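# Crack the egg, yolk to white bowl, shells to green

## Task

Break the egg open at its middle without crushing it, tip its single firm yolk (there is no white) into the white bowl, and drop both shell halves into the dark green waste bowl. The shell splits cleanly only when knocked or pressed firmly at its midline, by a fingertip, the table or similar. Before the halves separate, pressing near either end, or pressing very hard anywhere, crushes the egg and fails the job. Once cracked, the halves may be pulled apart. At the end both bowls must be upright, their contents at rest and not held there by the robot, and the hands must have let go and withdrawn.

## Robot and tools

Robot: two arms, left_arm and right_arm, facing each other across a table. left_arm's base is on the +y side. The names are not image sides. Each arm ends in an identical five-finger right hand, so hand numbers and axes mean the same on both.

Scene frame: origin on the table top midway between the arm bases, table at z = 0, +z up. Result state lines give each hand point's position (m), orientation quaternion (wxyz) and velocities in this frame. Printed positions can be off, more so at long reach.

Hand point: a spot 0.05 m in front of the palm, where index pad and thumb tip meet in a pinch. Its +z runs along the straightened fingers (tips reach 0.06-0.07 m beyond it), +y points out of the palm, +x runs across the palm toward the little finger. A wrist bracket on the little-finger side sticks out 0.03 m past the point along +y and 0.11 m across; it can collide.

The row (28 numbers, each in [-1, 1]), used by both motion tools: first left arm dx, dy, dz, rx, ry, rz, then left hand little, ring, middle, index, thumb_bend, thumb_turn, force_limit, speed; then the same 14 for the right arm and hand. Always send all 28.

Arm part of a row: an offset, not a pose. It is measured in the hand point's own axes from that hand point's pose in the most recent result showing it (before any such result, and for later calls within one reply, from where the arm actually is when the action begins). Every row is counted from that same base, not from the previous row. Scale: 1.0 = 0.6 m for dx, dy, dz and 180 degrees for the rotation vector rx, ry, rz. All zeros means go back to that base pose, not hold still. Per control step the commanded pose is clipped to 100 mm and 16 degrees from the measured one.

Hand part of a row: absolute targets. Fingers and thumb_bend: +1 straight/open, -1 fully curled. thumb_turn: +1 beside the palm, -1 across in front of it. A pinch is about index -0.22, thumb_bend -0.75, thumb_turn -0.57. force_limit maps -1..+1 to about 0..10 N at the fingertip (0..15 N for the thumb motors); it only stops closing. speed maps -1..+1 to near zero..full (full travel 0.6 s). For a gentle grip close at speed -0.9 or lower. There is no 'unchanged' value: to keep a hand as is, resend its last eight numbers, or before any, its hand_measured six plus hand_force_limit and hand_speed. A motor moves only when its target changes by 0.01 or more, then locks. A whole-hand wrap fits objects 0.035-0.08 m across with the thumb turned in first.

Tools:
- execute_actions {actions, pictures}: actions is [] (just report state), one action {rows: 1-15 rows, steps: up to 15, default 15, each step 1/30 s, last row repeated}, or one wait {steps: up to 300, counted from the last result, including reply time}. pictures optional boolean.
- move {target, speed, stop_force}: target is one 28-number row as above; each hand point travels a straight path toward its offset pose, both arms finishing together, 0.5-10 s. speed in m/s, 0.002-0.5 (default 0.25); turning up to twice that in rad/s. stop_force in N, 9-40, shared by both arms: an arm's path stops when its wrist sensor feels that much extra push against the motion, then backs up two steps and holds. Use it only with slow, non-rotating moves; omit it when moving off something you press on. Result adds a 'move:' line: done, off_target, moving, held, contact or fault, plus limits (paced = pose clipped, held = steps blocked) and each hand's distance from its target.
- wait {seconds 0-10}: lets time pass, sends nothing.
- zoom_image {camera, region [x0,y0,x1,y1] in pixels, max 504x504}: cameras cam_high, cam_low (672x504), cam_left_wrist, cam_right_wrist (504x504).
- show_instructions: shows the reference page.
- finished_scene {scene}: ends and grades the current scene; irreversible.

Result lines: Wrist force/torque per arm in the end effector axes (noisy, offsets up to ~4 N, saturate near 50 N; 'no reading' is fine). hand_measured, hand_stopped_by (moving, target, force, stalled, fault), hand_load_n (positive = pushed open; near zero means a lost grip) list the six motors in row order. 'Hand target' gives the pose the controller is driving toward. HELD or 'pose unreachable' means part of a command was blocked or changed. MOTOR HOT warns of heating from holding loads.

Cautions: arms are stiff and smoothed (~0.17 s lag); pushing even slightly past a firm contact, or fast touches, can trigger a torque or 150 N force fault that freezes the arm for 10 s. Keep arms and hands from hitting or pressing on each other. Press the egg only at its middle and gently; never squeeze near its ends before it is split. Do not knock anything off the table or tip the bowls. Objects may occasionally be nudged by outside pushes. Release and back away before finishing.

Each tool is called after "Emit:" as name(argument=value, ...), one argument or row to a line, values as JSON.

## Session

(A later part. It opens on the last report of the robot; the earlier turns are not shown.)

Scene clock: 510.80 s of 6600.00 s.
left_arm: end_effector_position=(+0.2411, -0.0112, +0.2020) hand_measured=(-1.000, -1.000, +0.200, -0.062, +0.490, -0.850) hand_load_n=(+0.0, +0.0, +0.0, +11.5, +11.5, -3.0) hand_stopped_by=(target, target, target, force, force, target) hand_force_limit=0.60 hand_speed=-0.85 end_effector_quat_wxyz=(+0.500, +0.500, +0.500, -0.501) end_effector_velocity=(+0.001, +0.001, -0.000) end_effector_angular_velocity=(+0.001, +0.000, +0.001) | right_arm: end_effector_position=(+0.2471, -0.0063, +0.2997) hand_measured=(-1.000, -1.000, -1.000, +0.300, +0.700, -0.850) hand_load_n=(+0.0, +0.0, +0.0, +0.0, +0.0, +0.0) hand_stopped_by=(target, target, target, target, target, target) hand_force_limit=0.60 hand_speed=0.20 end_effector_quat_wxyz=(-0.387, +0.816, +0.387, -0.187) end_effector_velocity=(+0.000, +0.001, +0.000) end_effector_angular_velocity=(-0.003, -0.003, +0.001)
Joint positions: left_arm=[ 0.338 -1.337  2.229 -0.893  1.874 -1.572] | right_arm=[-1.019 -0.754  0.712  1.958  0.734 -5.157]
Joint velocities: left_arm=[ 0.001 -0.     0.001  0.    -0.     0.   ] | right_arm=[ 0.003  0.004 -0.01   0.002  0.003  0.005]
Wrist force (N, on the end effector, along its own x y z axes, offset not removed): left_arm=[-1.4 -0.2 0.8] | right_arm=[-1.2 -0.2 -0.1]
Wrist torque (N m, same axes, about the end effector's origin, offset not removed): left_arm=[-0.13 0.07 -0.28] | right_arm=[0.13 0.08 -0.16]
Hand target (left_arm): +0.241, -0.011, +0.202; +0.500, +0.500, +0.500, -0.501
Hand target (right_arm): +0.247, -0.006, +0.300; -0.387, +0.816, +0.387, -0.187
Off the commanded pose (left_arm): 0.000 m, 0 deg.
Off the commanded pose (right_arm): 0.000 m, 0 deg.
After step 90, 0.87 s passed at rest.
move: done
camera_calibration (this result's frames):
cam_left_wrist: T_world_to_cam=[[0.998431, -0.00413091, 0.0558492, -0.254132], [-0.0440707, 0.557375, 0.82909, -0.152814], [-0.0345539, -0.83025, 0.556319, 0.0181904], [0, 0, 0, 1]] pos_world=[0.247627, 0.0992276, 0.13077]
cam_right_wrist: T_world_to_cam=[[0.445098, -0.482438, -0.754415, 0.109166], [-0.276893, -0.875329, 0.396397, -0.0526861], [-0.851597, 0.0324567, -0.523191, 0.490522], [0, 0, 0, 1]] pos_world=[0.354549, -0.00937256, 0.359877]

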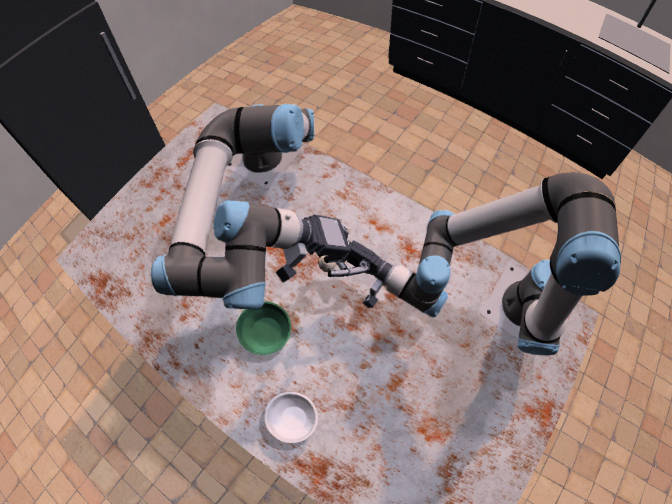

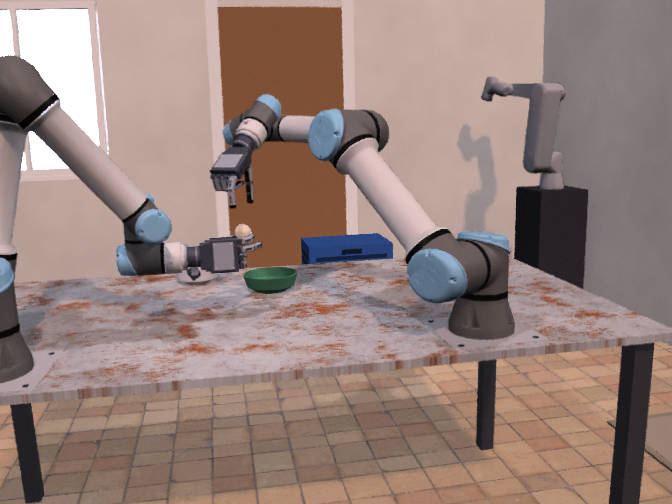

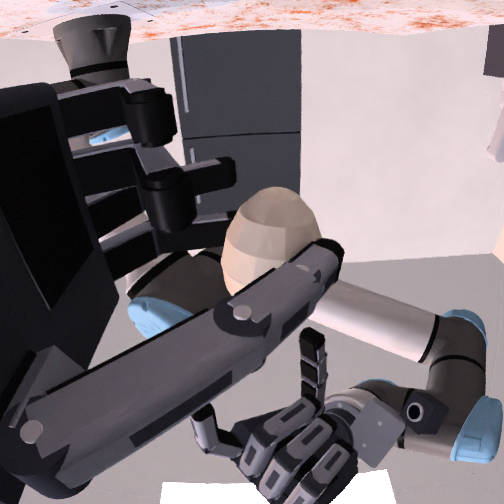

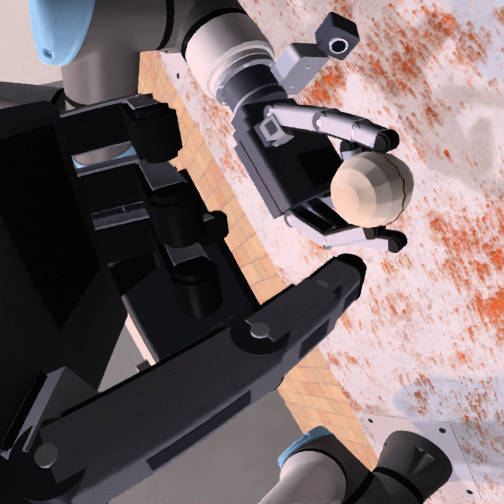

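Emit:
move(
  target=[0,0,0,0,0,0,-1,-1,0.2,-0.4,0.2,-0.85,0.6,-0.85,0.0126,0.0618,0.0299,0,0,0,-1,-1,-1,0.3,0.7,-0.85,0.6,0.2],
  speed=0.08,
)

Emit:
zoom_image(
  camera="cam_right_wrist",
  region=[180,100,484,404],
)

Emit:
zoom_image(
  camera="cam_low",
  region=[190,170,310,270],
)

Scene clock: 541.27 s of 6600.00 s.
left_arm: end_effector_position=(+0.2411, -0.0112, +0.2020) hand_measured=(-1.000, -1.000, +0.200, -0.062, +0.490, -0.850) hand_load_n=(+0.0, +0.0, +0.0, +11.5, +11.5, -3.0) hand_stopped_by=(target, target, target, force, force, target) hand_force_limit=0.60 hand_speed=-0.85 end_effector_quat_wxyz=(+0.500, +0.500, +0.500, -0.501) end_effector_velocity=(+0.000, -0.000, +0.001) end_effector_angular_velocity=(-0.001, -0.000, -0.000) | right_arm: end_effector_position=(+0.2591, -0.0064, +0.2597) hand_measured=(-1.000, -1.000, -1.000, +0.300, +0.700, -0.850) hand_load_n=(+0.0, +0.0, +0.0, +0.0, +0.0, +0.0) hand_stopped_by=(target, target, target, target, target, target) hand_force_limit=0.60 hand_speed=0.20 end_effector_quat_wxyz=(-0.387, +0.816, +0.387, -0.187) end_effector_velocity=(+0.000, +0.000, -0.001) end_effector_angular_velocity=(-0.001, +0.001, -0.001)
Joint positions: left_arm=[ 0.338 -1.337  2.229 -0.893  1.874 -1.572] | right_arm=[-1.03  -0.727  0.767  1.887  0.738 -5.173]
Joint velocities: left_arm=[ 0.    -0.    -0.001 -0.     0.    -0.   ] | right_arm=[-0.     0.001  0.002 -0.002 -0.     0.001]
Wrist force (N, on the end effector, along its own x y z axes, offset not removed): left_arm=[0.0 -0.1 2.1] | right_arm=[-2.5 1.3 -0.5]
Wrist torque (N m, same axes, about the end effector's origin, offset not removed): left_arm=[-0.19 -0.12 -0.23] | right_arm=[0.36 0.33 -0.32]
Hand target (left_arm): +0.241, -0.011, +0.202; +0.500, +0.500, +0.500, -0.501
Hand target (right_arm): +0.259, -0.006, +0.260; -0.387, +0.816, +0.387, -0.187
Off the commanded pose (left_arm): 0.000 m, 0 deg.
Off the commanded pose (right_arm): 0.000 m, 0 deg.
After step 90, 26.53 s passed at rest.
move: done
camera_calibration (this result's frames):
cam_left_wrist: T_world_to_cam=[[0.998429, -0.00412831, 0.0558723, -0.254138], [-0.0440888, 0.557437, 0.829048, -0.152814], [-0.0345679, -0.830209, 0.556379, 0.0181663], [0, 0, 0, 1]] pos_world=[0.247629, 0.099217, 0.130782]
cam_right_wrist: T_world_to_cam=[[0.445106, -0.48243, -0.754415, 0.0735731], [-0.276874, -0.875334, 0.396398, -0.0336689], [-0.8516, 0.0324385, -0.523188, 0.479775], [0, 0, 0, 1]] pos_world=[0.366506, -0.00954085, 0.319864]

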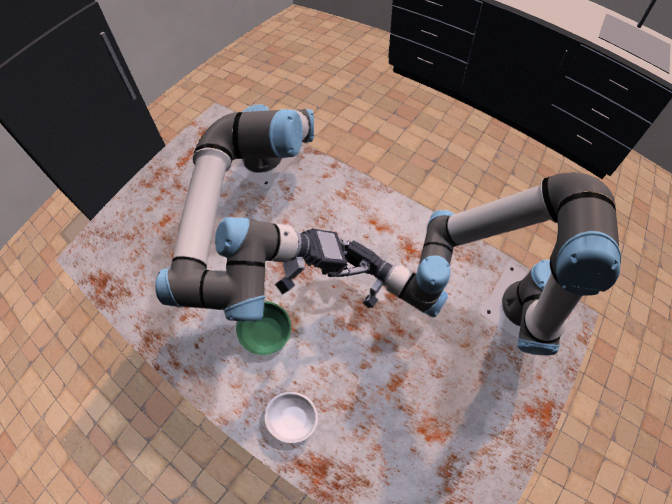

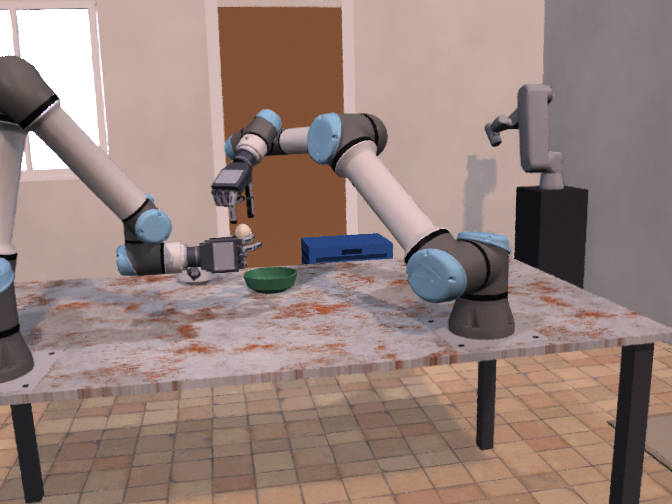

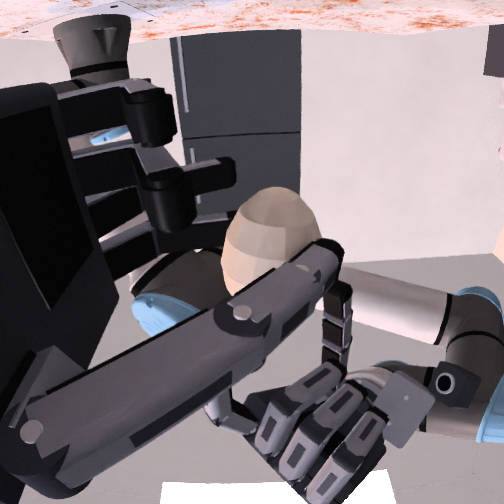

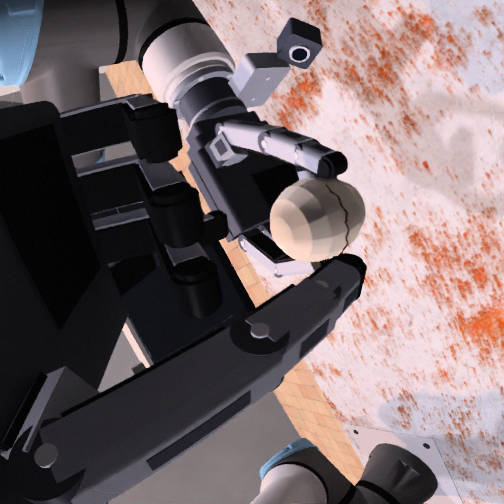

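Region (180, 100, 484, 404) of cam_right_wrist's 504x504 image, scaled by 1.658, with more detail than that image has.

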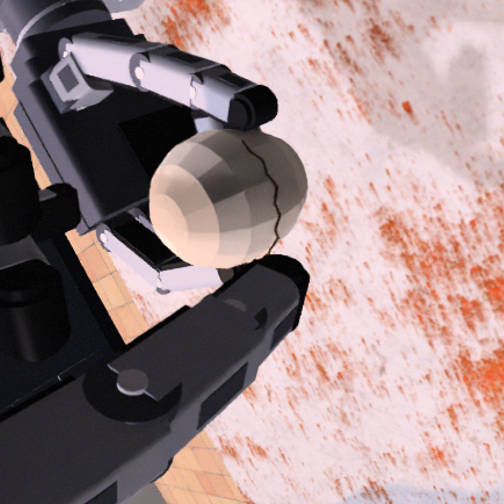

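Region (190, 170, 310, 270) of cam_low's 672x504 image, scaled by 4.200, with more detail than that image has.

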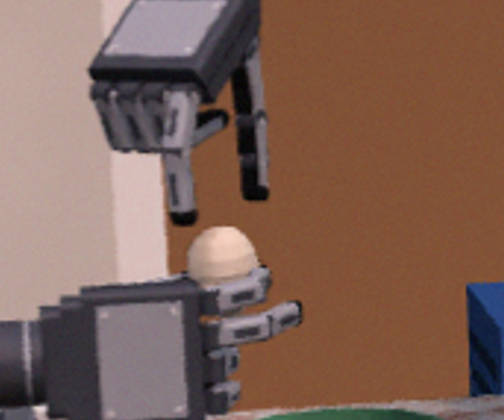

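Emit:
move(
  target=[0,0,0,0,0,0,-1,-1,0.2,-0.4,0.2,-0.85,0.6,-0.85,0,0.0438,0.0354,0,0,0,-1,-1,-1,0.3,0.7,-0.85,0.6,0.2],
  speed=0.03,
  stop_force=9,
)

Emit:
zoom_image(
  camera="cam_right_wrist",
  region=[150,100,454,404],
)

Emit:
zoom_image(
  camera="cam_low",
  region=[190,170,310,270],
)

Scene clock: 552.57 s of 6600.00 s.
left_arm: end_effector_position=(+0.2411, -0.0112, +0.2020) hand_measured=(-1.000, -1.000, +0.200, -0.062, +0.490, -0.850) hand_load_n=(+0.0, +0.0, +0.0, +11.5, +11.5, -3.0) hand_stopped_by=(target, target, target, force, force, target) hand_force_limit=0.60 hand_speed=-0.85 end_effector_quat_wxyz=(+0.500, +0.500, +0.500, -0.501) end_effector_velocity=(-0.000, -0.000, +0.000) end_effector_angular_velocity=(-0.000, -0.000, -0.000) | right_arm: end_effector_position=(+0.2590, -0.0066, +0.2261) hand_measured=(-1.000, -1.000, -1.000, +0.300, +0.700, -0.850) hand_load_n=(+0.0, +0.0, +0.0, +0.0, +0.0, +0.0) hand_stopped_by=(target, target, target, target, target, target) hand_force_limit=0.60 hand_speed=0.20 end_effector_quat_wxyz=(-0.387, +0.816, +0.387, -0.187) end_effector_velocity=(+0.000, +0.000, -0.003) end_effector_angular_velocity=(-0.001, +0.001, -0.000)
Joint positions: left_arm=[ 0.338 -1.337  2.229 -0.893  1.874 -1.572] | right_arm=[-1.03  -0.718  0.838  1.808  0.738 -5.173]
Joint velocities: left_arm=[-0.001 -0.    -0.001  0.001 -0.     0.   ] | right_arm=[-0.     0.002  0.004 -0.005 -0.     0.   ]
Wrist force (N, on the end effector, along its own x y z axes, offset not removed): left_arm=[0.4 0.9 1.0] | right_arm=[-1.9 0.2 0.6]
Wrist torque (N m, same axes, about the end effector's origin, offset not removed): left_arm=[0.03 -0.15 -0.09] | right_arm=[0.12 0.22 -0.25]
Hand target (left_arm): +0.241, -0.011, +0.202; +0.500, +0.500, +0.500, -0.501
Hand target (right_arm): +0.259, -0.007, +0.226; -0.387, +0.816, +0.387, -0.187
Off the commanded pose (left_arm): 0.000 m, 0 deg.
Off the commanded pose (right_arm): 0.000 m, 0 deg.
After step 90, 6.87 s passed at rest.
move: done
camera_calibration (this result's frames):
cam_left_wrist: T_world_to_cam=[[0.998431, -0.00413236, 0.0558494, -0.254131], [-0.04407, 0.557377, 0.829089, -0.152815], [-0.0345553, -0.830249, 0.55632, 0.0181894], [0, 0, 0, 1]] pos_world=[0.247626, 0.099227, 0.130771]
cam_right_wrist: T_world_to_cam=[[0.445151, -0.482422, -0.754394, 0.0481187], [-0.27684, -0.87534, 0.396407, -0.020466], [-0.851587, 0.0323855, -0.523213, 0.462151], [0, 0, 0, 1]] pos_world=[0.366475, -0.00966821, 0.286216]

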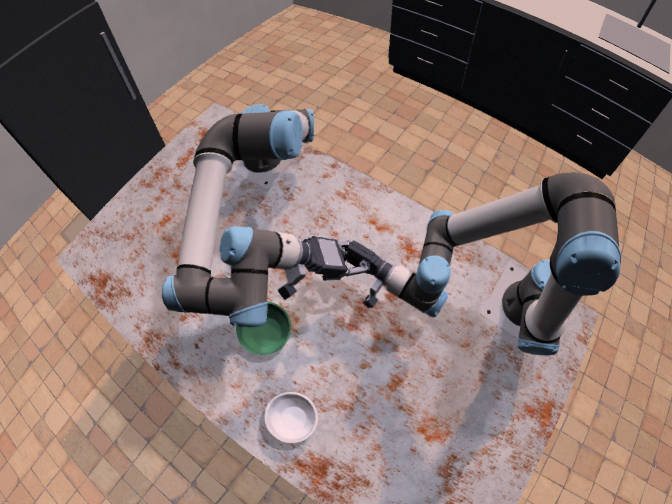

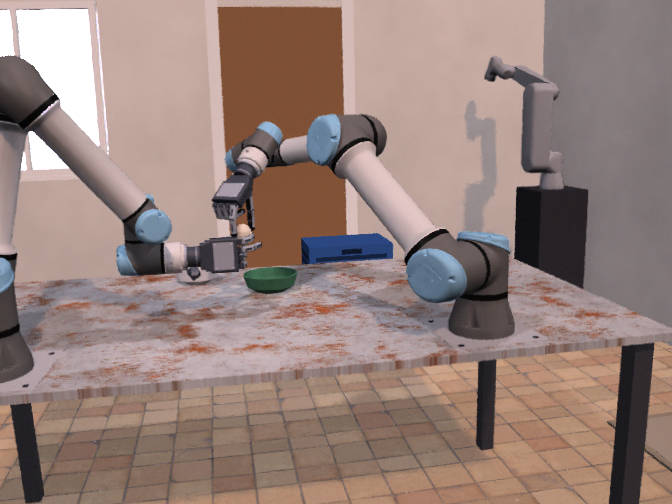

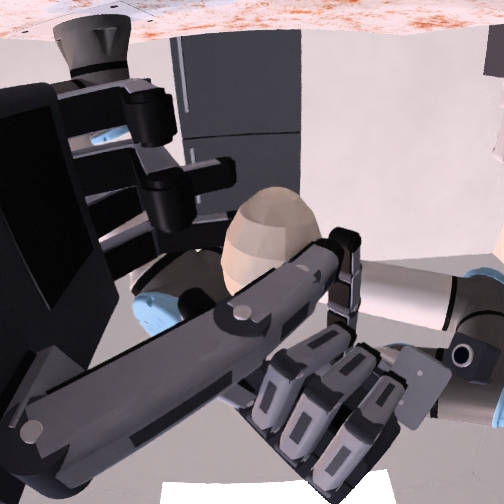

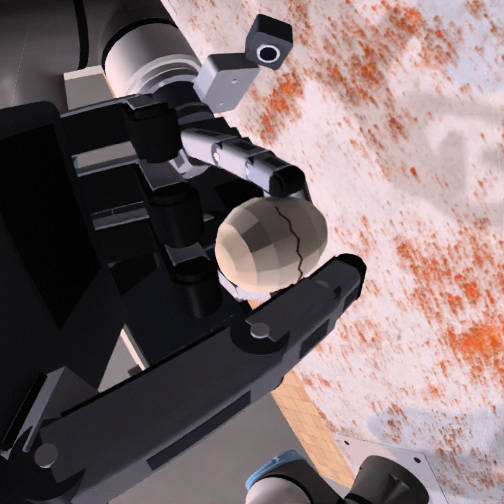

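Region (150, 100, 454, 404) of cam_right_wrist's 504x504 image, scaled by 1.658, with more detail than that image has.

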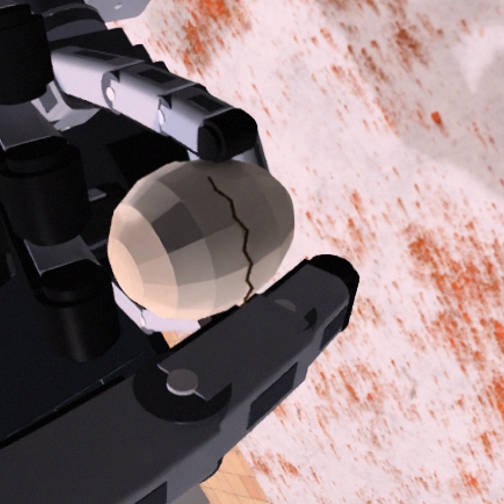

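Region (190, 170, 310, 270) of cam_low's 672x504 image, scaled by 4.200, with more detail than that image has.

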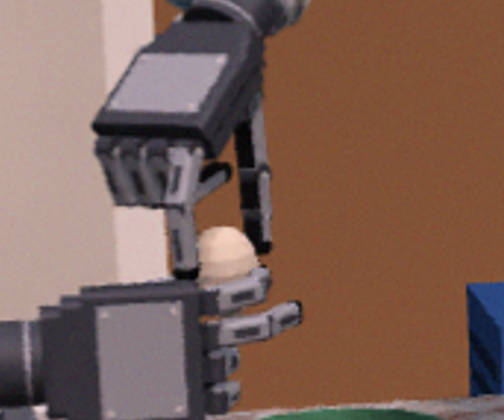

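Emit:
move(
  target=[0,0,0,0,0,0,-1,-1,0.2,-0.4,0.2,-0.85,0.6,-0.85,0,0,0,0,0,0,-1,-1,-1,-0.4,0.2,-0.85,-0.5,-0.85],
  speed=0.03,
)

Emit:
zoom_image(
  camera="cam_right_wrist",
  region=[150,100,454,404],
)

Emit:
zoom_image(
  camera="cam_low",
  region=[190,170,310,270],
)

Scene clock: 580.77 s of 6600.00 s.
left_arm: end_effector_position=(+0.2411, -0.0112, +0.2020) hand_measured=(-1.000, -1.000, +0.200, -0.062, +0.490, -0.850) hand_load_n=(+0.0, +0.0, +0.0, +11.0, +11.0, -2.5) hand_stopped_by=(target, target, target, force, force, target) hand_force_limit=0.60 hand_speed=-0.85 end_effector_quat_wxyz=(+0.500, +0.500, +0.500, -0.500) end_effector_velocity=(+0.001, +0.001, -0.000) end_effector_angular_velocity=(+0.000, -0.000, +0.002) | right_arm: end_effector_position=(+0.2591, -0.0066, +0.2261) hand_measured=(-1.000, -1.000, -1.000, -0.400, +0.200, -0.850) hand_load_n=(+0.0, +0.0, +0.0, +0.0, +0.0, +0.0) hand_stopped_by=(target, target, target, target, target, target) hand_force_limit=-0.50 hand_speed=-0.85 end_effector_quat_wxyz=(-0.387, +0.816, +0.387, -0.187) end_effector_velocity=(+0.000, +0.000, +0.001) end_effector_angular_velocity=(+0.001, -0.001, +0.001)
Joint positions: left_arm=[ 0.338 -1.337  2.229 -0.893  1.874 -1.572] | right_arm=[-1.03  -0.718  0.838  1.808  0.738 -5.173]
Joint velocities: left_arm=[ 0.002  0.     0.001 -0.001 -0.     0.   ] | right_arm=[ 0.    -0.001 -0.001  0.     0.    -0.001]
Wrist force (N, on the end effector, along its own x y z axes, offset not removed): left_arm=[-0.3 0.9 0.7] | right_arm=[-2.6 -0.2 1.3]
Wrist torque (N m, same axes, about the end effector's origin, offset not removed): left_arm=[0.11 0.00 -0.11] | right_arm=[-0.02 0.21 -0.27]
Hand target (left_arm): +0.241, -0.011, +0.202; +0.500, +0.500, +0.500, -0.501
Hand target (right_arm): +0.259, -0.007, +0.226; -0.387, +0.816, +0.387, -0.187
Off the commanded pose (left_arm): 0.000 m, 0 deg.
Off the commanded pose (right_arm): 0.000 m, 0 deg.
After step 90, 21.77 s passed at rest.
move: done
camera_calibration (this result's frames):
cam_left_wrist: T_world_to_cam=[[0.998431, -0.00412552, 0.0558487, -0.254132], [-0.0440733, 0.557376, 0.82909, -0.152814], [-0.0345492, -0.83025, 0.556319, 0.018189], [0, 0, 0, 1]] pos_world=[0.247627, 0.0992278, 0.13077]
cam_right_wrist: T_world_to_cam=[[0.445148, -0.482424, -0.754394, 0.0481169], [-0.276847, -0.875339, 0.396406, -0.0204647], [-0.851586, 0.0323924, -0.523213, 0.462154], [0, 0, 0, 1]] pos_world=[0.366479, -0.00967109, 0.286217]

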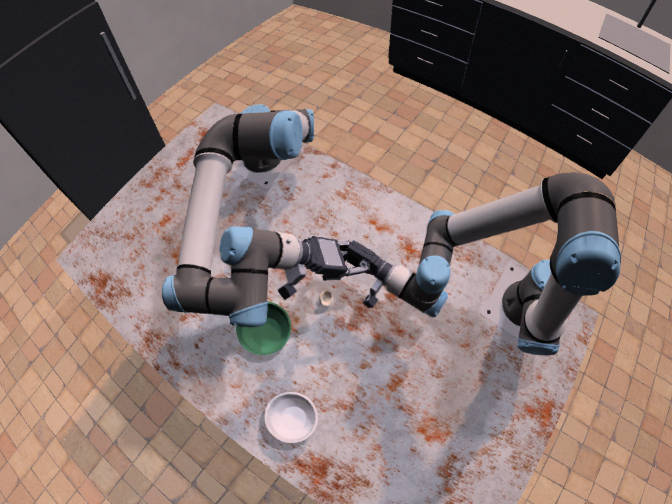

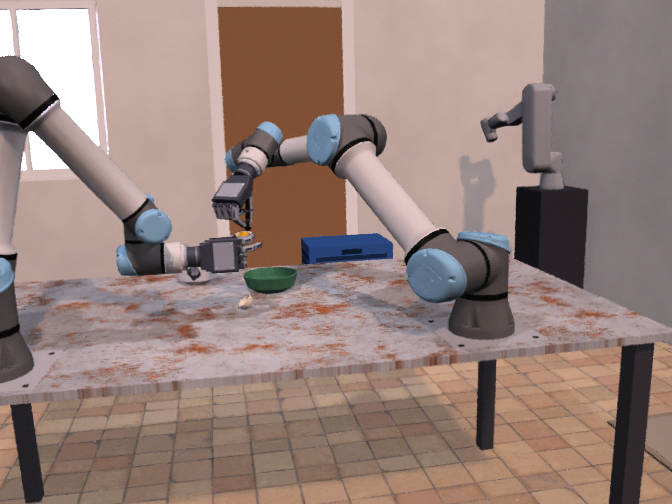

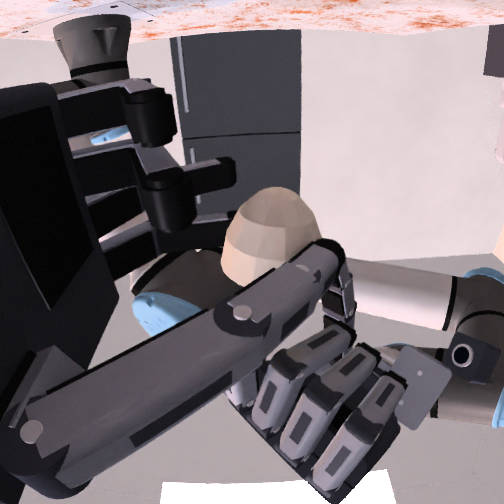

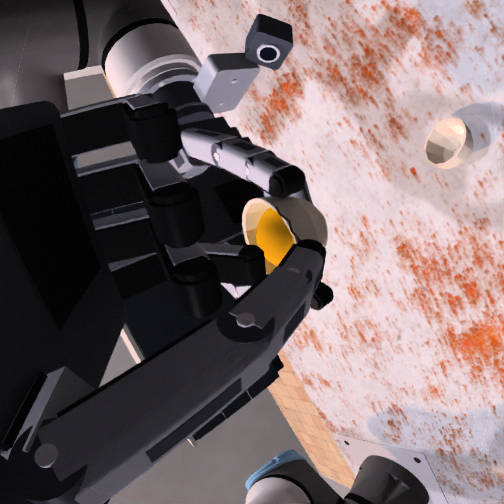

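Region (150, 100, 454, 404) of cam_right_wrist's 504x504 image, scaled by 1.658, with more detail than that image has.

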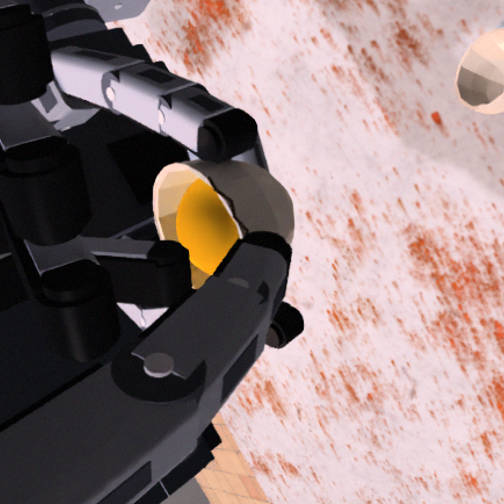

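Region (190, 170, 310, 270) of cam_low's 672x504 image, scaled by 4.200, with more detail than that image has.

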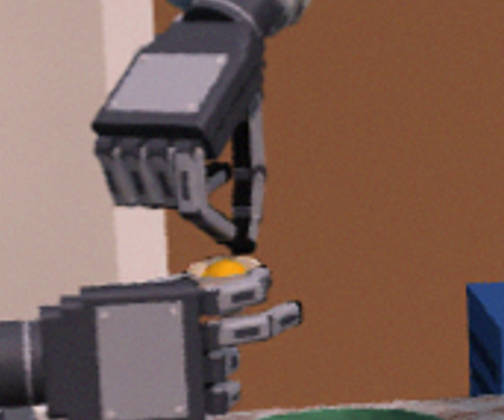

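Emit:
move(
  target=[0,0,0,0,0,0,-1,-1,0.2,-0.4,0.2,-0.85,0.6,-0.85,0,-0.078,-0.063,0,0,0,-1,-1,-1,-0.4,0.2,-0.85,-0.5,-0.85],
  speed=0.08,
)

Emit:
zoom_image(
  camera="cam_high",
  region=[300,270,360,330],
)

Scene clock: 586.20 s of 6600.00 s.
left_arm: end_effector_position=(+0.2411, -0.0112, +0.2020) hand_measured=(-1.000, -1.000, +0.200, -0.062, +0.490, -0.850) hand_load_n=(+0.0, +0.0, +0.0, +11.0, +11.0, -2.5) hand_stopped_by=(target, target, target, force, force, target) hand_force_limit=0.60 hand_speed=-0.85 end_effector_quat_wxyz=(+0.500, +0.500, +0.500, -0.501) end_effector_velocity=(-0.000, +0.000, +0.000) end_effector_angular_velocity=(-0.001, -0.002, -0.000) | right_arm: end_effector_position=(+0.2591, -0.0063, +0.2862) hand_measured=(-1.000, -1.000, -1.000, -0.400, +0.200, -0.850) hand_load_n=(+0.0, +0.0, +0.0, +0.0, +0.0, +0.0) hand_stopped_by=(target, target, target, target, target, target) hand_force_limit=-0.50 hand_speed=-0.85 end_effector_quat_wxyz=(-0.387, +0.816, +0.387, -0.187) end_effector_velocity=(+0.000, -0.000, +0.001) end_effector_angular_velocity=(-0.001, +0.001, +0.001)
Joint positions: left_arm=[ 0.338 -1.337  2.229 -0.893  1.874 -1.572] | right_arm=[-1.03  -0.727  0.7    1.954  0.737 -5.172]
Joint velocities: left_arm=[-0.    -0.     0.001 -0.002 -0.     0.001] | right_arm=[ 0.     0.001 -0.004  0.005  0.001 -0.001]
Wrist force (N, on the end effector, along its own x y z axes, offset not removed): left_arm=[1.7 1.4 -0.8] | right_arm=[-1.8 0.2 0.5]
Wrist torque (N m, same axes, about the end effector's origin, offset not removed): left_arm=[0.13 -0.28 0.02] | right_arm=[0.17 0.15 -0.22]
Hand target (left_arm): +0.241, -0.011, +0.202; +0.500, +0.500, +0.500, -0.500
Hand target (right_arm): +0.259, -0.006, +0.286; -0.387, +0.816, +0.387, -0.187
Off the commanded pose (left_arm): 0.000 m, 0 deg.
Off the commanded pose (right_arm): 0.000 m, 0 deg.
move: done
camera_calibration (this result's frames):
cam_left_wrist: T_world_to_cam=[[0.998431, -0.00413234, 0.0558488, -0.254131], [-0.0440696, 0.557376, 0.829089, -0.152815], [-0.0345549, -0.83025, 0.55632, 0.0181898], [0, 0, 0, 1]] pos_world=[0.247626, 0.0992273, 0.130771]
cam_right_wrist: T_world_to_cam=[[0.444935, -0.482298, -0.7546, 0.0937196], [-0.276975, -0.875395, 0.396191, -0.0439426], [-0.851656, 0.0327259, -0.523079, 0.493598], [0, 0, 0, 1]] pos_world=[0.366506, -0.00941982, 0.346321]

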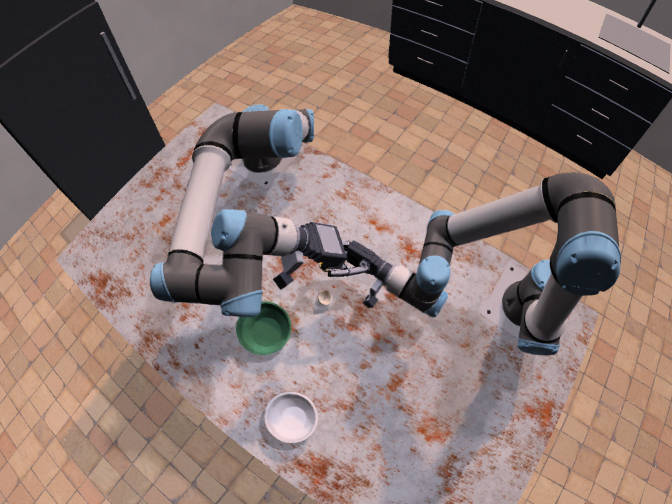

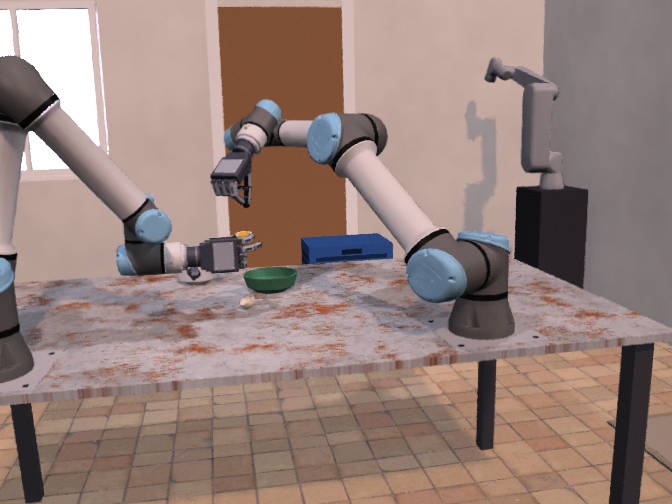

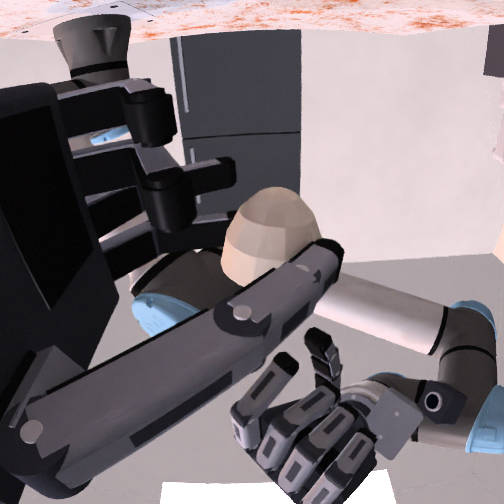

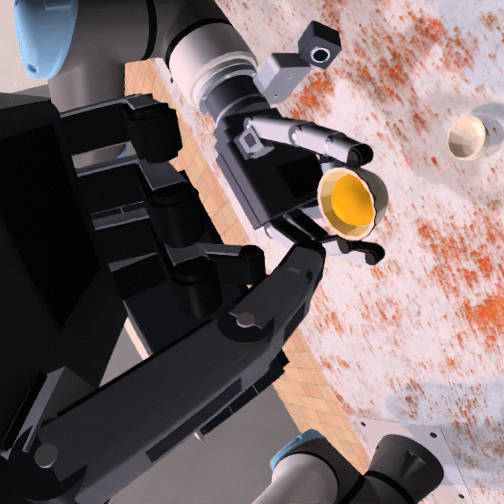

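Region (300, 270, 360, 330) of cam_high's 672x504 image, scaled by 8.400, with more detail than that image has.

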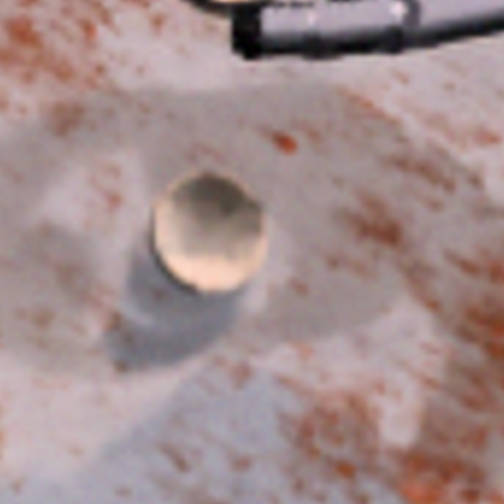

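Emit:
execute_actions(
  actions=[],
)

Scene clock: 600.70 s of 6600.00 s.
left_arm: end_effector_position=(+0.2411, -0.0112, +0.2020) hand_measured=(-1.000, -1.000, +0.200, -0.062, +0.490, -0.850) hand_load_n=(+0.0, +0.0, +0.0, +11.0, +11.0, -2.5) hand_stopped_by=(target, target, target, force, force, target) hand_force_limit=0.60 hand_speed=-0.85 end_effector_quat_wxyz=(+0.500, +0.500, +0.500, -0.500) end_effector_velocity=(-0.000, -0.000, +0.000) end_effector_angular_velocity=(-0.001, +0.000, -0.001) | right_arm: end_effector_position=(+0.2591, -0.0063, +0.2862) hand_measured=(-1.000, -1.000, -1.000, -0.400, +0.200, -0.850) hand_load_n=(+0.0, +0.0, +0.0, +0.0, +0.0, +0.0) hand_stopped_by=(target, target, target, target, target, target) hand_force_limit=-0.50 hand_speed=-0.85 end_effector_quat_wxyz=(-0.387, +0.816, +0.387, -0.187) end_effector_velocity=(+0.000, +0.000, -0.000) end_effector_angular_velocity=(-0.000, +0.000, +0.001)
Joint positions: left_arm=[ 0.338 -1.337  2.229 -0.893  1.874 -1.572] | right_arm=[-1.03  -0.727  0.7    1.955  0.738 -5.172]
Joint velocities: left_arm=[-0.001  0.     0.    -0.001  0.    -0.   ] | right_arm=[-0.     0.001 -0.     0.     0.    -0.001]
Wrist force (N, on the end effector, along its own x y z axes, offset not removed): left_arm=[0.5 -0.1 -0.3] | right_arm=[-1.5 1.5 0.1]
Wrist torque (N m, same axes, about the end effector's origin, offset not removed): left_arm=[-0.14 -0.22 -0.04] | right_arm=[0.32 0.12 -0.10]
Hand target (left_arm): +0.241, -0.011, +0.202; +0.500, +0.500, +0.500, -0.500
Hand target (right_arm): +0.259, -0.006, +0.286; -0.387, +0.816, +0.387, -0.187
Off the commanded pose (left_arm): 0.000 m, 0 deg.
Off the commanded pose (right_arm): 0.000 m, 0 deg.
Steps of this call (steps 1 to 435: nothing new was sent). Readings (end_effector_position | what the end effector reports):
1: left_arm (+0.2411, -0.0112, +0.2020) | right_arm (+0.2591, -0.0063, +0.2862) | left_arm hand_measured=(-1.000, -1.000, +0.200, -0.062, +0.490, -0.850) hand_load_n=(+0.0, +0.0, +0.0, +11.0, +11.0, -2.5) hand_stopped_by=(target, target, target, force, force, target) hand_force_limit=0.60 hand_speed=-0.85 | right_arm hand_measured=(-1.000, -1.000, -1.000, -0.400, +0.200, -0.850) hand_load_n=(+0.0, +0.0, +0.0, +0.0, +0.0, +0.0) hand_stopped_by=(target, target, target, target, target, target) hand_force_limit=-0.50 hand_speed=-0.85
2: left_arm (+0.2411, -0.0112, +0.2020) | right_arm (+0.2591, -0.0063, +0.2862) | left_arm hand_measured=(-1.000, -1.000, +0.200, -0.062, +0.490, -0.850) hand_load_n=(+0.0, +0.0, +0.0, +11.0, +11.0, -2.5) hand_stopped_by=(target, target, target, force, force, target) hand_force_limit=0.60 hand_speed=-0.85 | right_arm hand_measured=(-1.000, -1.000, -1.000, -0.400, +0.200, -0.850) hand_load_n=(+0.0, +0.0, +0.0, +0.0, +0.0, +0.0) hand_stopped_by=(target, target, target, target, target, target) hand_force_limit=-0.50 hand_speed=-0.85
4: left_arm (+0.2411, -0.0112, +0.2020) | right_arm (+0.2591, -0.0063, +0.2862) | left_arm hand_measured=(-1.000, -1.000, +0.200, -0.062, +0.490, -0.850) hand_load_n=(+0.0, +0.0, +0.0, +11.0, +11.0, -2.5) hand_stopped_by=(target, target, target, force, force, target) hand_force_limit=0.60 hand_speed=-0.85 | right_arm hand_measured=(-1.000, -1.000, -1.000, -0.400, +0.200, -0.850) hand_load_n=(+0.0, +0.0, +0.0, +0.0, +0.0, +0.0) hand_stopped_by=(target, target, target, target, target, target) hand_force_limit=-0.50 hand_speed=-0.85
8: left_arm (+0.2411, -0.0112, +0.2020) | right_arm (+0.2591, -0.0063, +0.2862) | left_arm hand_measured=(-1.000, -1.000, +0.200, -0.062, +0.490, -0.850) hand_load_n=(+0.0, +0.0, +0.0, +11.0, +11.0, -2.5) hand_stopped_by=(target, target, target, force, force, target) hand_force_limit=0.60 hand_speed=-0.85 | right_arm hand_measured=(-1.000, -1.000, -1.000, -0.400, +0.200, -0.850) hand_load_n=(+0.0, +0.0, +0.0, +0.0, +0.0, +0.0) hand_stopped_by=(target, target, target, target, target, target) hand_force_limit=-0.50 hand_speed=-0.85
435: the state above
camera_calibration (this result's frames):
cam_left_wrist: T_world_to_cam=[[0.998431, -0.00412543, 0.0558488, -0.254132], [-0.0440734, 0.557376, 0.82909, -0.152814], [-0.0345491, -0.83025, 0.556319, 0.0181891], [0, 0, 0, 1]] pos_world=[0.247627, 0.0992278, 0.13077]
cam_right_wrist: T_world_to_cam=[[0.445148, -0.482423, -0.754395, 0.0935931], [-0.276851, -0.875339, 0.396403, -0.0440819], [-0.851585, 0.0323973, -0.523214, 0.49366], [0, 0, 0, 1]] pos_world=[0.366527, -0.00942841, 0.346371]

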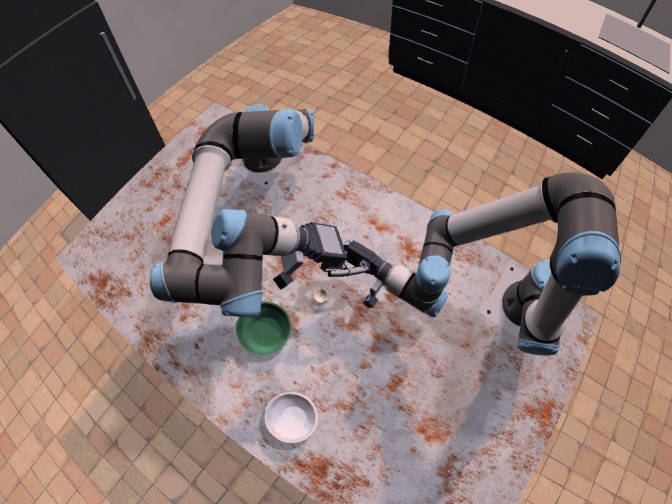

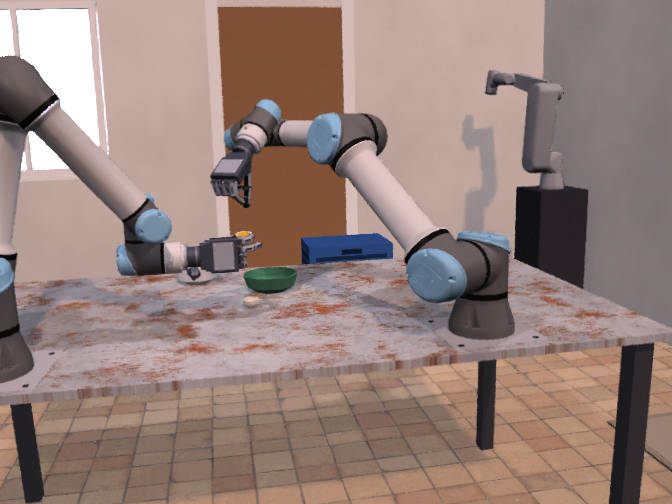

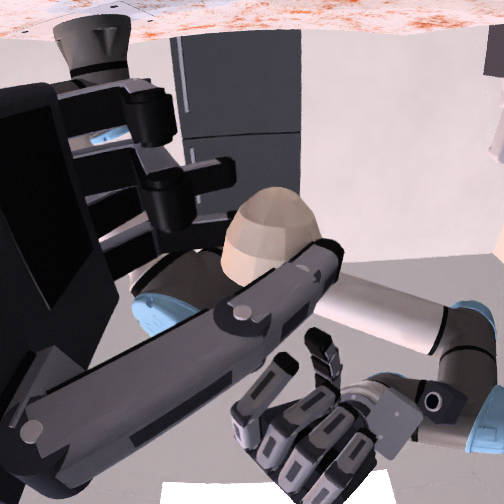

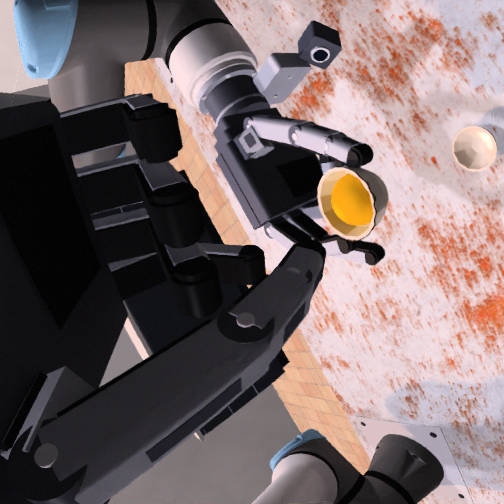

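Emit:
move(
  target=[0,0,0,0,0,0,-1,-1,0.2,-0.4,0.2,-0.85,0.6,-0.85,-0.387,0.0,-0.24,0,0,0,-1,-1,-1,-0.4,0.2,-0.85,-0.5,-0.85],
  speed=0.2,
)

Scene clock: 607.30 s of 6600.00 s.
left_arm: end_effector_position=(+0.2411, -0.0112, +0.2020) hand_measured=(-1.000, -1.000, +0.200, -0.062, +0.490, -0.850) hand_load_n=(+0.0, +0.0, +0.0, +11.0, +11.0, -2.5) hand_stopped_by=(target, target, target, force, force, target) hand_force_limit=0.60 hand_speed=-0.85 end_effector_quat_wxyz=(+0.500, +0.500, +0.500, -0.500) end_effector_velocity=(-0.001, -0.000, -0.000) end_effector_angular_velocity=(+0.001, +0.001, -0.001) | right_arm: end_effector_position=(+0.1995, -0.2566, +0.3774) hand_measured=(-1.000, -1.000, -1.000, -0.400, +0.200, -0.850) hand_load_n=(+0.0, +0.0, +0.0, +0.0, +0.0, +0.0) hand_stopped_by=(target, target, target, target, target, target) hand_force_limit=-0.50 hand_speed=-0.85 end_effector_quat_wxyz=(-0.387, +0.816, +0.387, -0.187) end_effector_velocity=(-0.000, -0.002, +0.001) end_effector_angular_velocity=(+0.000, -0.000, -0.001)
Joint positions: left_arm=[ 0.338 -1.337  2.229 -0.893  1.874 -1.572] | right_arm=[-1.443 -1.337  1.483  2.108  0.948 -5.655]
Joint velocities: left_arm=[-0.001 -0.    -0.     0.001  0.    -0.001] | right_arm=[-0.004 -0.004  0.003  0.003  0.002 -0.004]
Wrist force (N, on the end effector, along its own x y z axes, offset not removed): left_arm=[2.2 -0.1 -0.3] | right_arm=[-3.1 0.5 0.6]
Wrist torque (N m, same axes, about the end effector's origin, offset not removed): left_arm=[0.04 -0.41 0.02] | right_arm=[0.15 0.37 -0.30]
Hand target (left_arm): +0.241, -0.011, +0.202; +0.500, +0.500, +0.500, -0.500
Hand target (right_arm): +0.199, -0.257, +0.377; -0.387, +0.816, +0.387, -0.187
Off the commanded pose (left_arm): 0.000 m, 0 deg.
Off the commanded pose (right_arm): 0.001 m, 0 deg.
move: done
camera_calibration (this result's frames):
cam_left_wrist: T_world_to_cam=[[0.998431, -0.00412568, 0.0558487, -0.254132], [-0.0440732, 0.557376, 0.82909, -0.152814], [-0.0345493, -0.83025, 0.556319, 0.0181891], [0, 0, 0, 1]] pos_world=[0.247627, 0.0992278, 0.13077]
cam_right_wrist: T_world_to_cam=[[0.444998, -0.482286, -0.754571, 0.0683135], [-0.276527, -0.87542, 0.396449, -0.315934], [-0.851768, 0.0322398, -0.522925, 0.498623], [0, 0, 0, 1]] pos_world=[0.306947, -0.259704, 0.437542]

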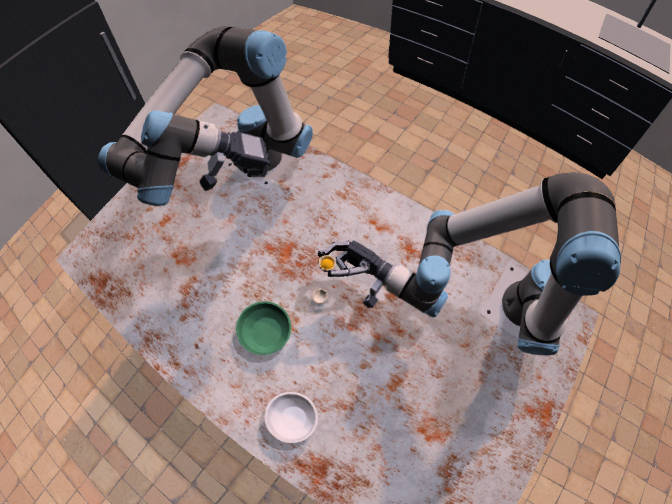

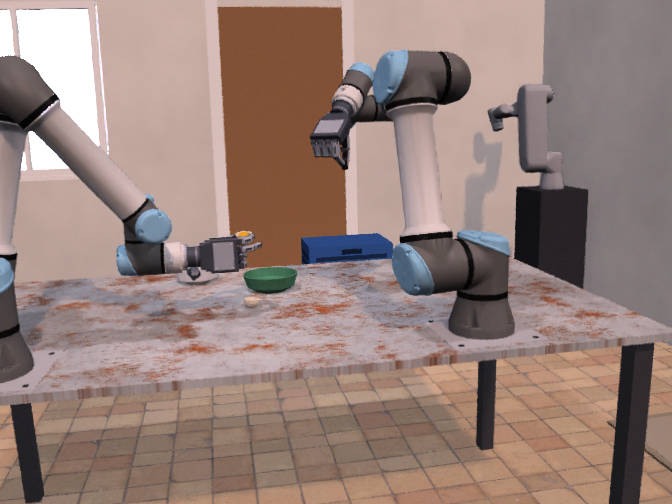

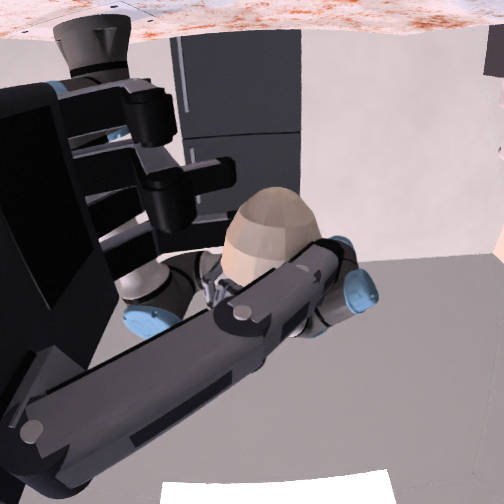

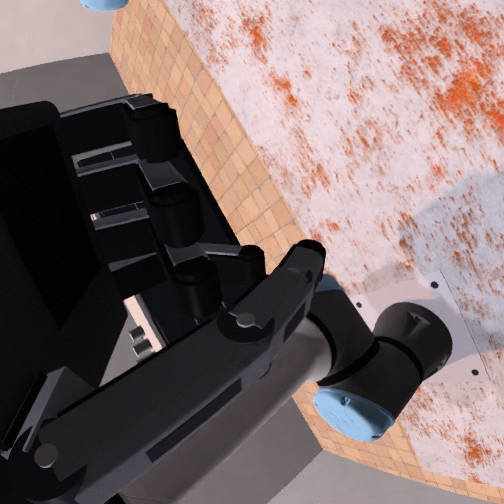

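Emit:
move(
  target=[0,0.607,-0.184,-0.333,0,0,-1,-1,0.2,-0.4,0.2,-0.85,0.6,-0.85,0,0,0,0,0,0,-1,-1,-1,-0.4,0.2,-0.85,-0.5,-0.85],
  speed=0.12,
)

Scene clock: 623.57 s of 6600.00 s.
left_arm: end_effector_position=(+0.6054, +0.0992, +0.2018) hand_measured=(-1.000, -1.000, +0.200, -0.062, +0.490, -0.850) hand_load_n=(+0.0, +0.0, +0.0, +11.0, +11.0, -2.5) hand_stopped_by=(target, target, target, force, force, target) hand_force_limit=0.60 hand_speed=-0.85 end_effector_quat_wxyz=(+0.683, +0.183, +0.683, -0.184) end_effector_velocity=(+0.002, +0.000, +0.000) end_effector_angular_velocity=(-0.002, -0.001, +0.004) | right_arm: end_effector_position=(+0.1995, -0.2566, +0.3774) hand_measured=(-1.000, -1.000, -1.000, -0.400, +0.200, -0.850) hand_load_n=(+0.0, +0.0, +0.0, +0.0, +0.0, +0.0) hand_stopped_by=(target, target, target, target, target, target) hand_force_limit=-0.50 hand_speed=-0.85 end_effector_quat_wxyz=(-0.387, +0.816, +0.387, -0.187) end_effector_velocity=(+0.000, -0.000, -0.000) end_effector_angular_velocity=(-0.000, +0.001, -0.000)
Joint positions: left_arm=[ 0.64  -1.014  1.714 -0.7    1.13  -1.572] | right_arm=[-1.443 -1.337  1.483  2.108  0.948 -5.655]
Joint velocities: left_arm=[ 0.002  0.002 -0.004  0.    -0.002 -0.   ] | right_arm=[-0.  0. -0.  0.  0.  0.]
Wrist force (N, on the end effector, along its own x y z axes, offset not removed): left_arm=[-0.1 1.9 2.0] | right_arm=[-2.2 1.1 1.3]
Wrist torque (N m, same axes, about the end effector's origin, offset not removed): left_arm=[0.11 -0.13 -0.20] | right_arm=[0.21 0.21 -0.13]
Hand target (left_arm): +0.606, +0.099, +0.202; +0.683, +0.183, +0.683, -0.184
Hand target (right_arm): +0.199, -0.257, +0.377; -0.387, +0.816, +0.387, -0.187
Off the commanded pose (left_arm): 0.000 m, 0 deg.
Off the commanded pose (right_arm): 0.000 m, 0 deg.
move: done
camera_calibration (this result's frames):
cam_left_wrist: T_world_to_cam=[[0.50398, 0.861917, 0.0557001, -0.403938], [-0.503818, 0.240986, 0.829514, 0.111521], [0.70155, -0.446121, 0.555701, -0.361046], [0, 0, 0, 1]] pos_world=[0.513055, 0.160216, 0.130625]
cam_right_wrist: T_world_to_cam=[[0.444998, -0.482286, -0.754571, 0.0683136], [-0.276527, -0.87542, 0.396449, -0.315934], [-0.851769, 0.03224, -0.522925, 0.498623], [0, 0, 0, 1]] pos_world=[0.306947, -0.259704, 0.437542]

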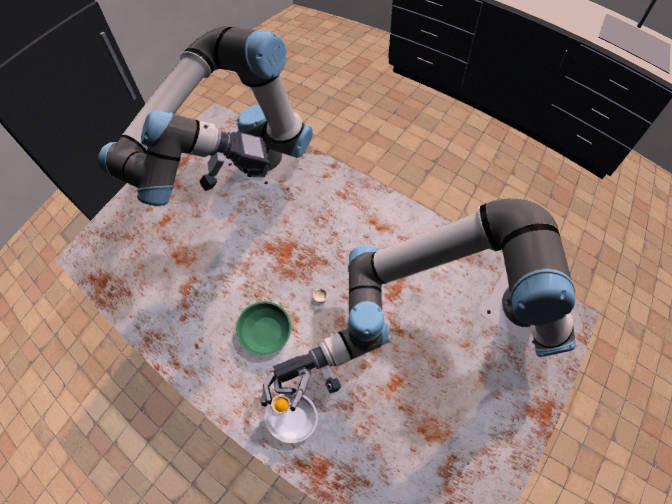

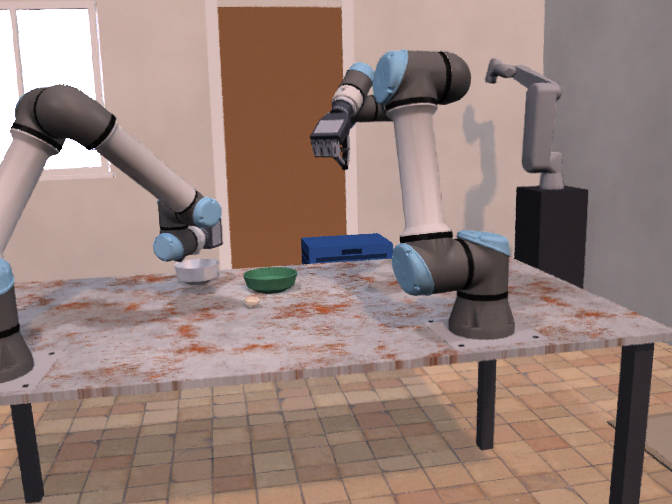

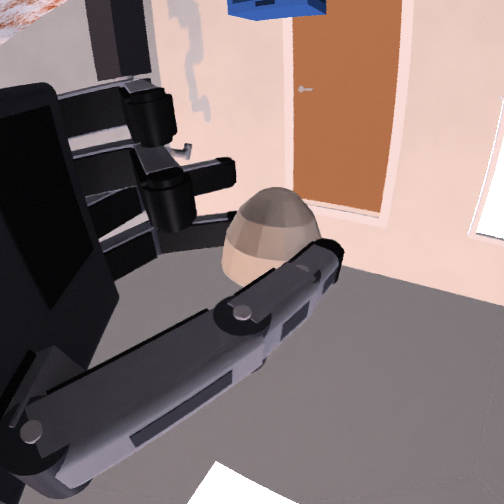

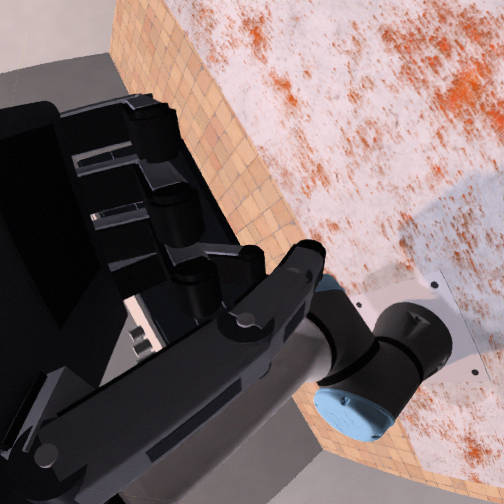

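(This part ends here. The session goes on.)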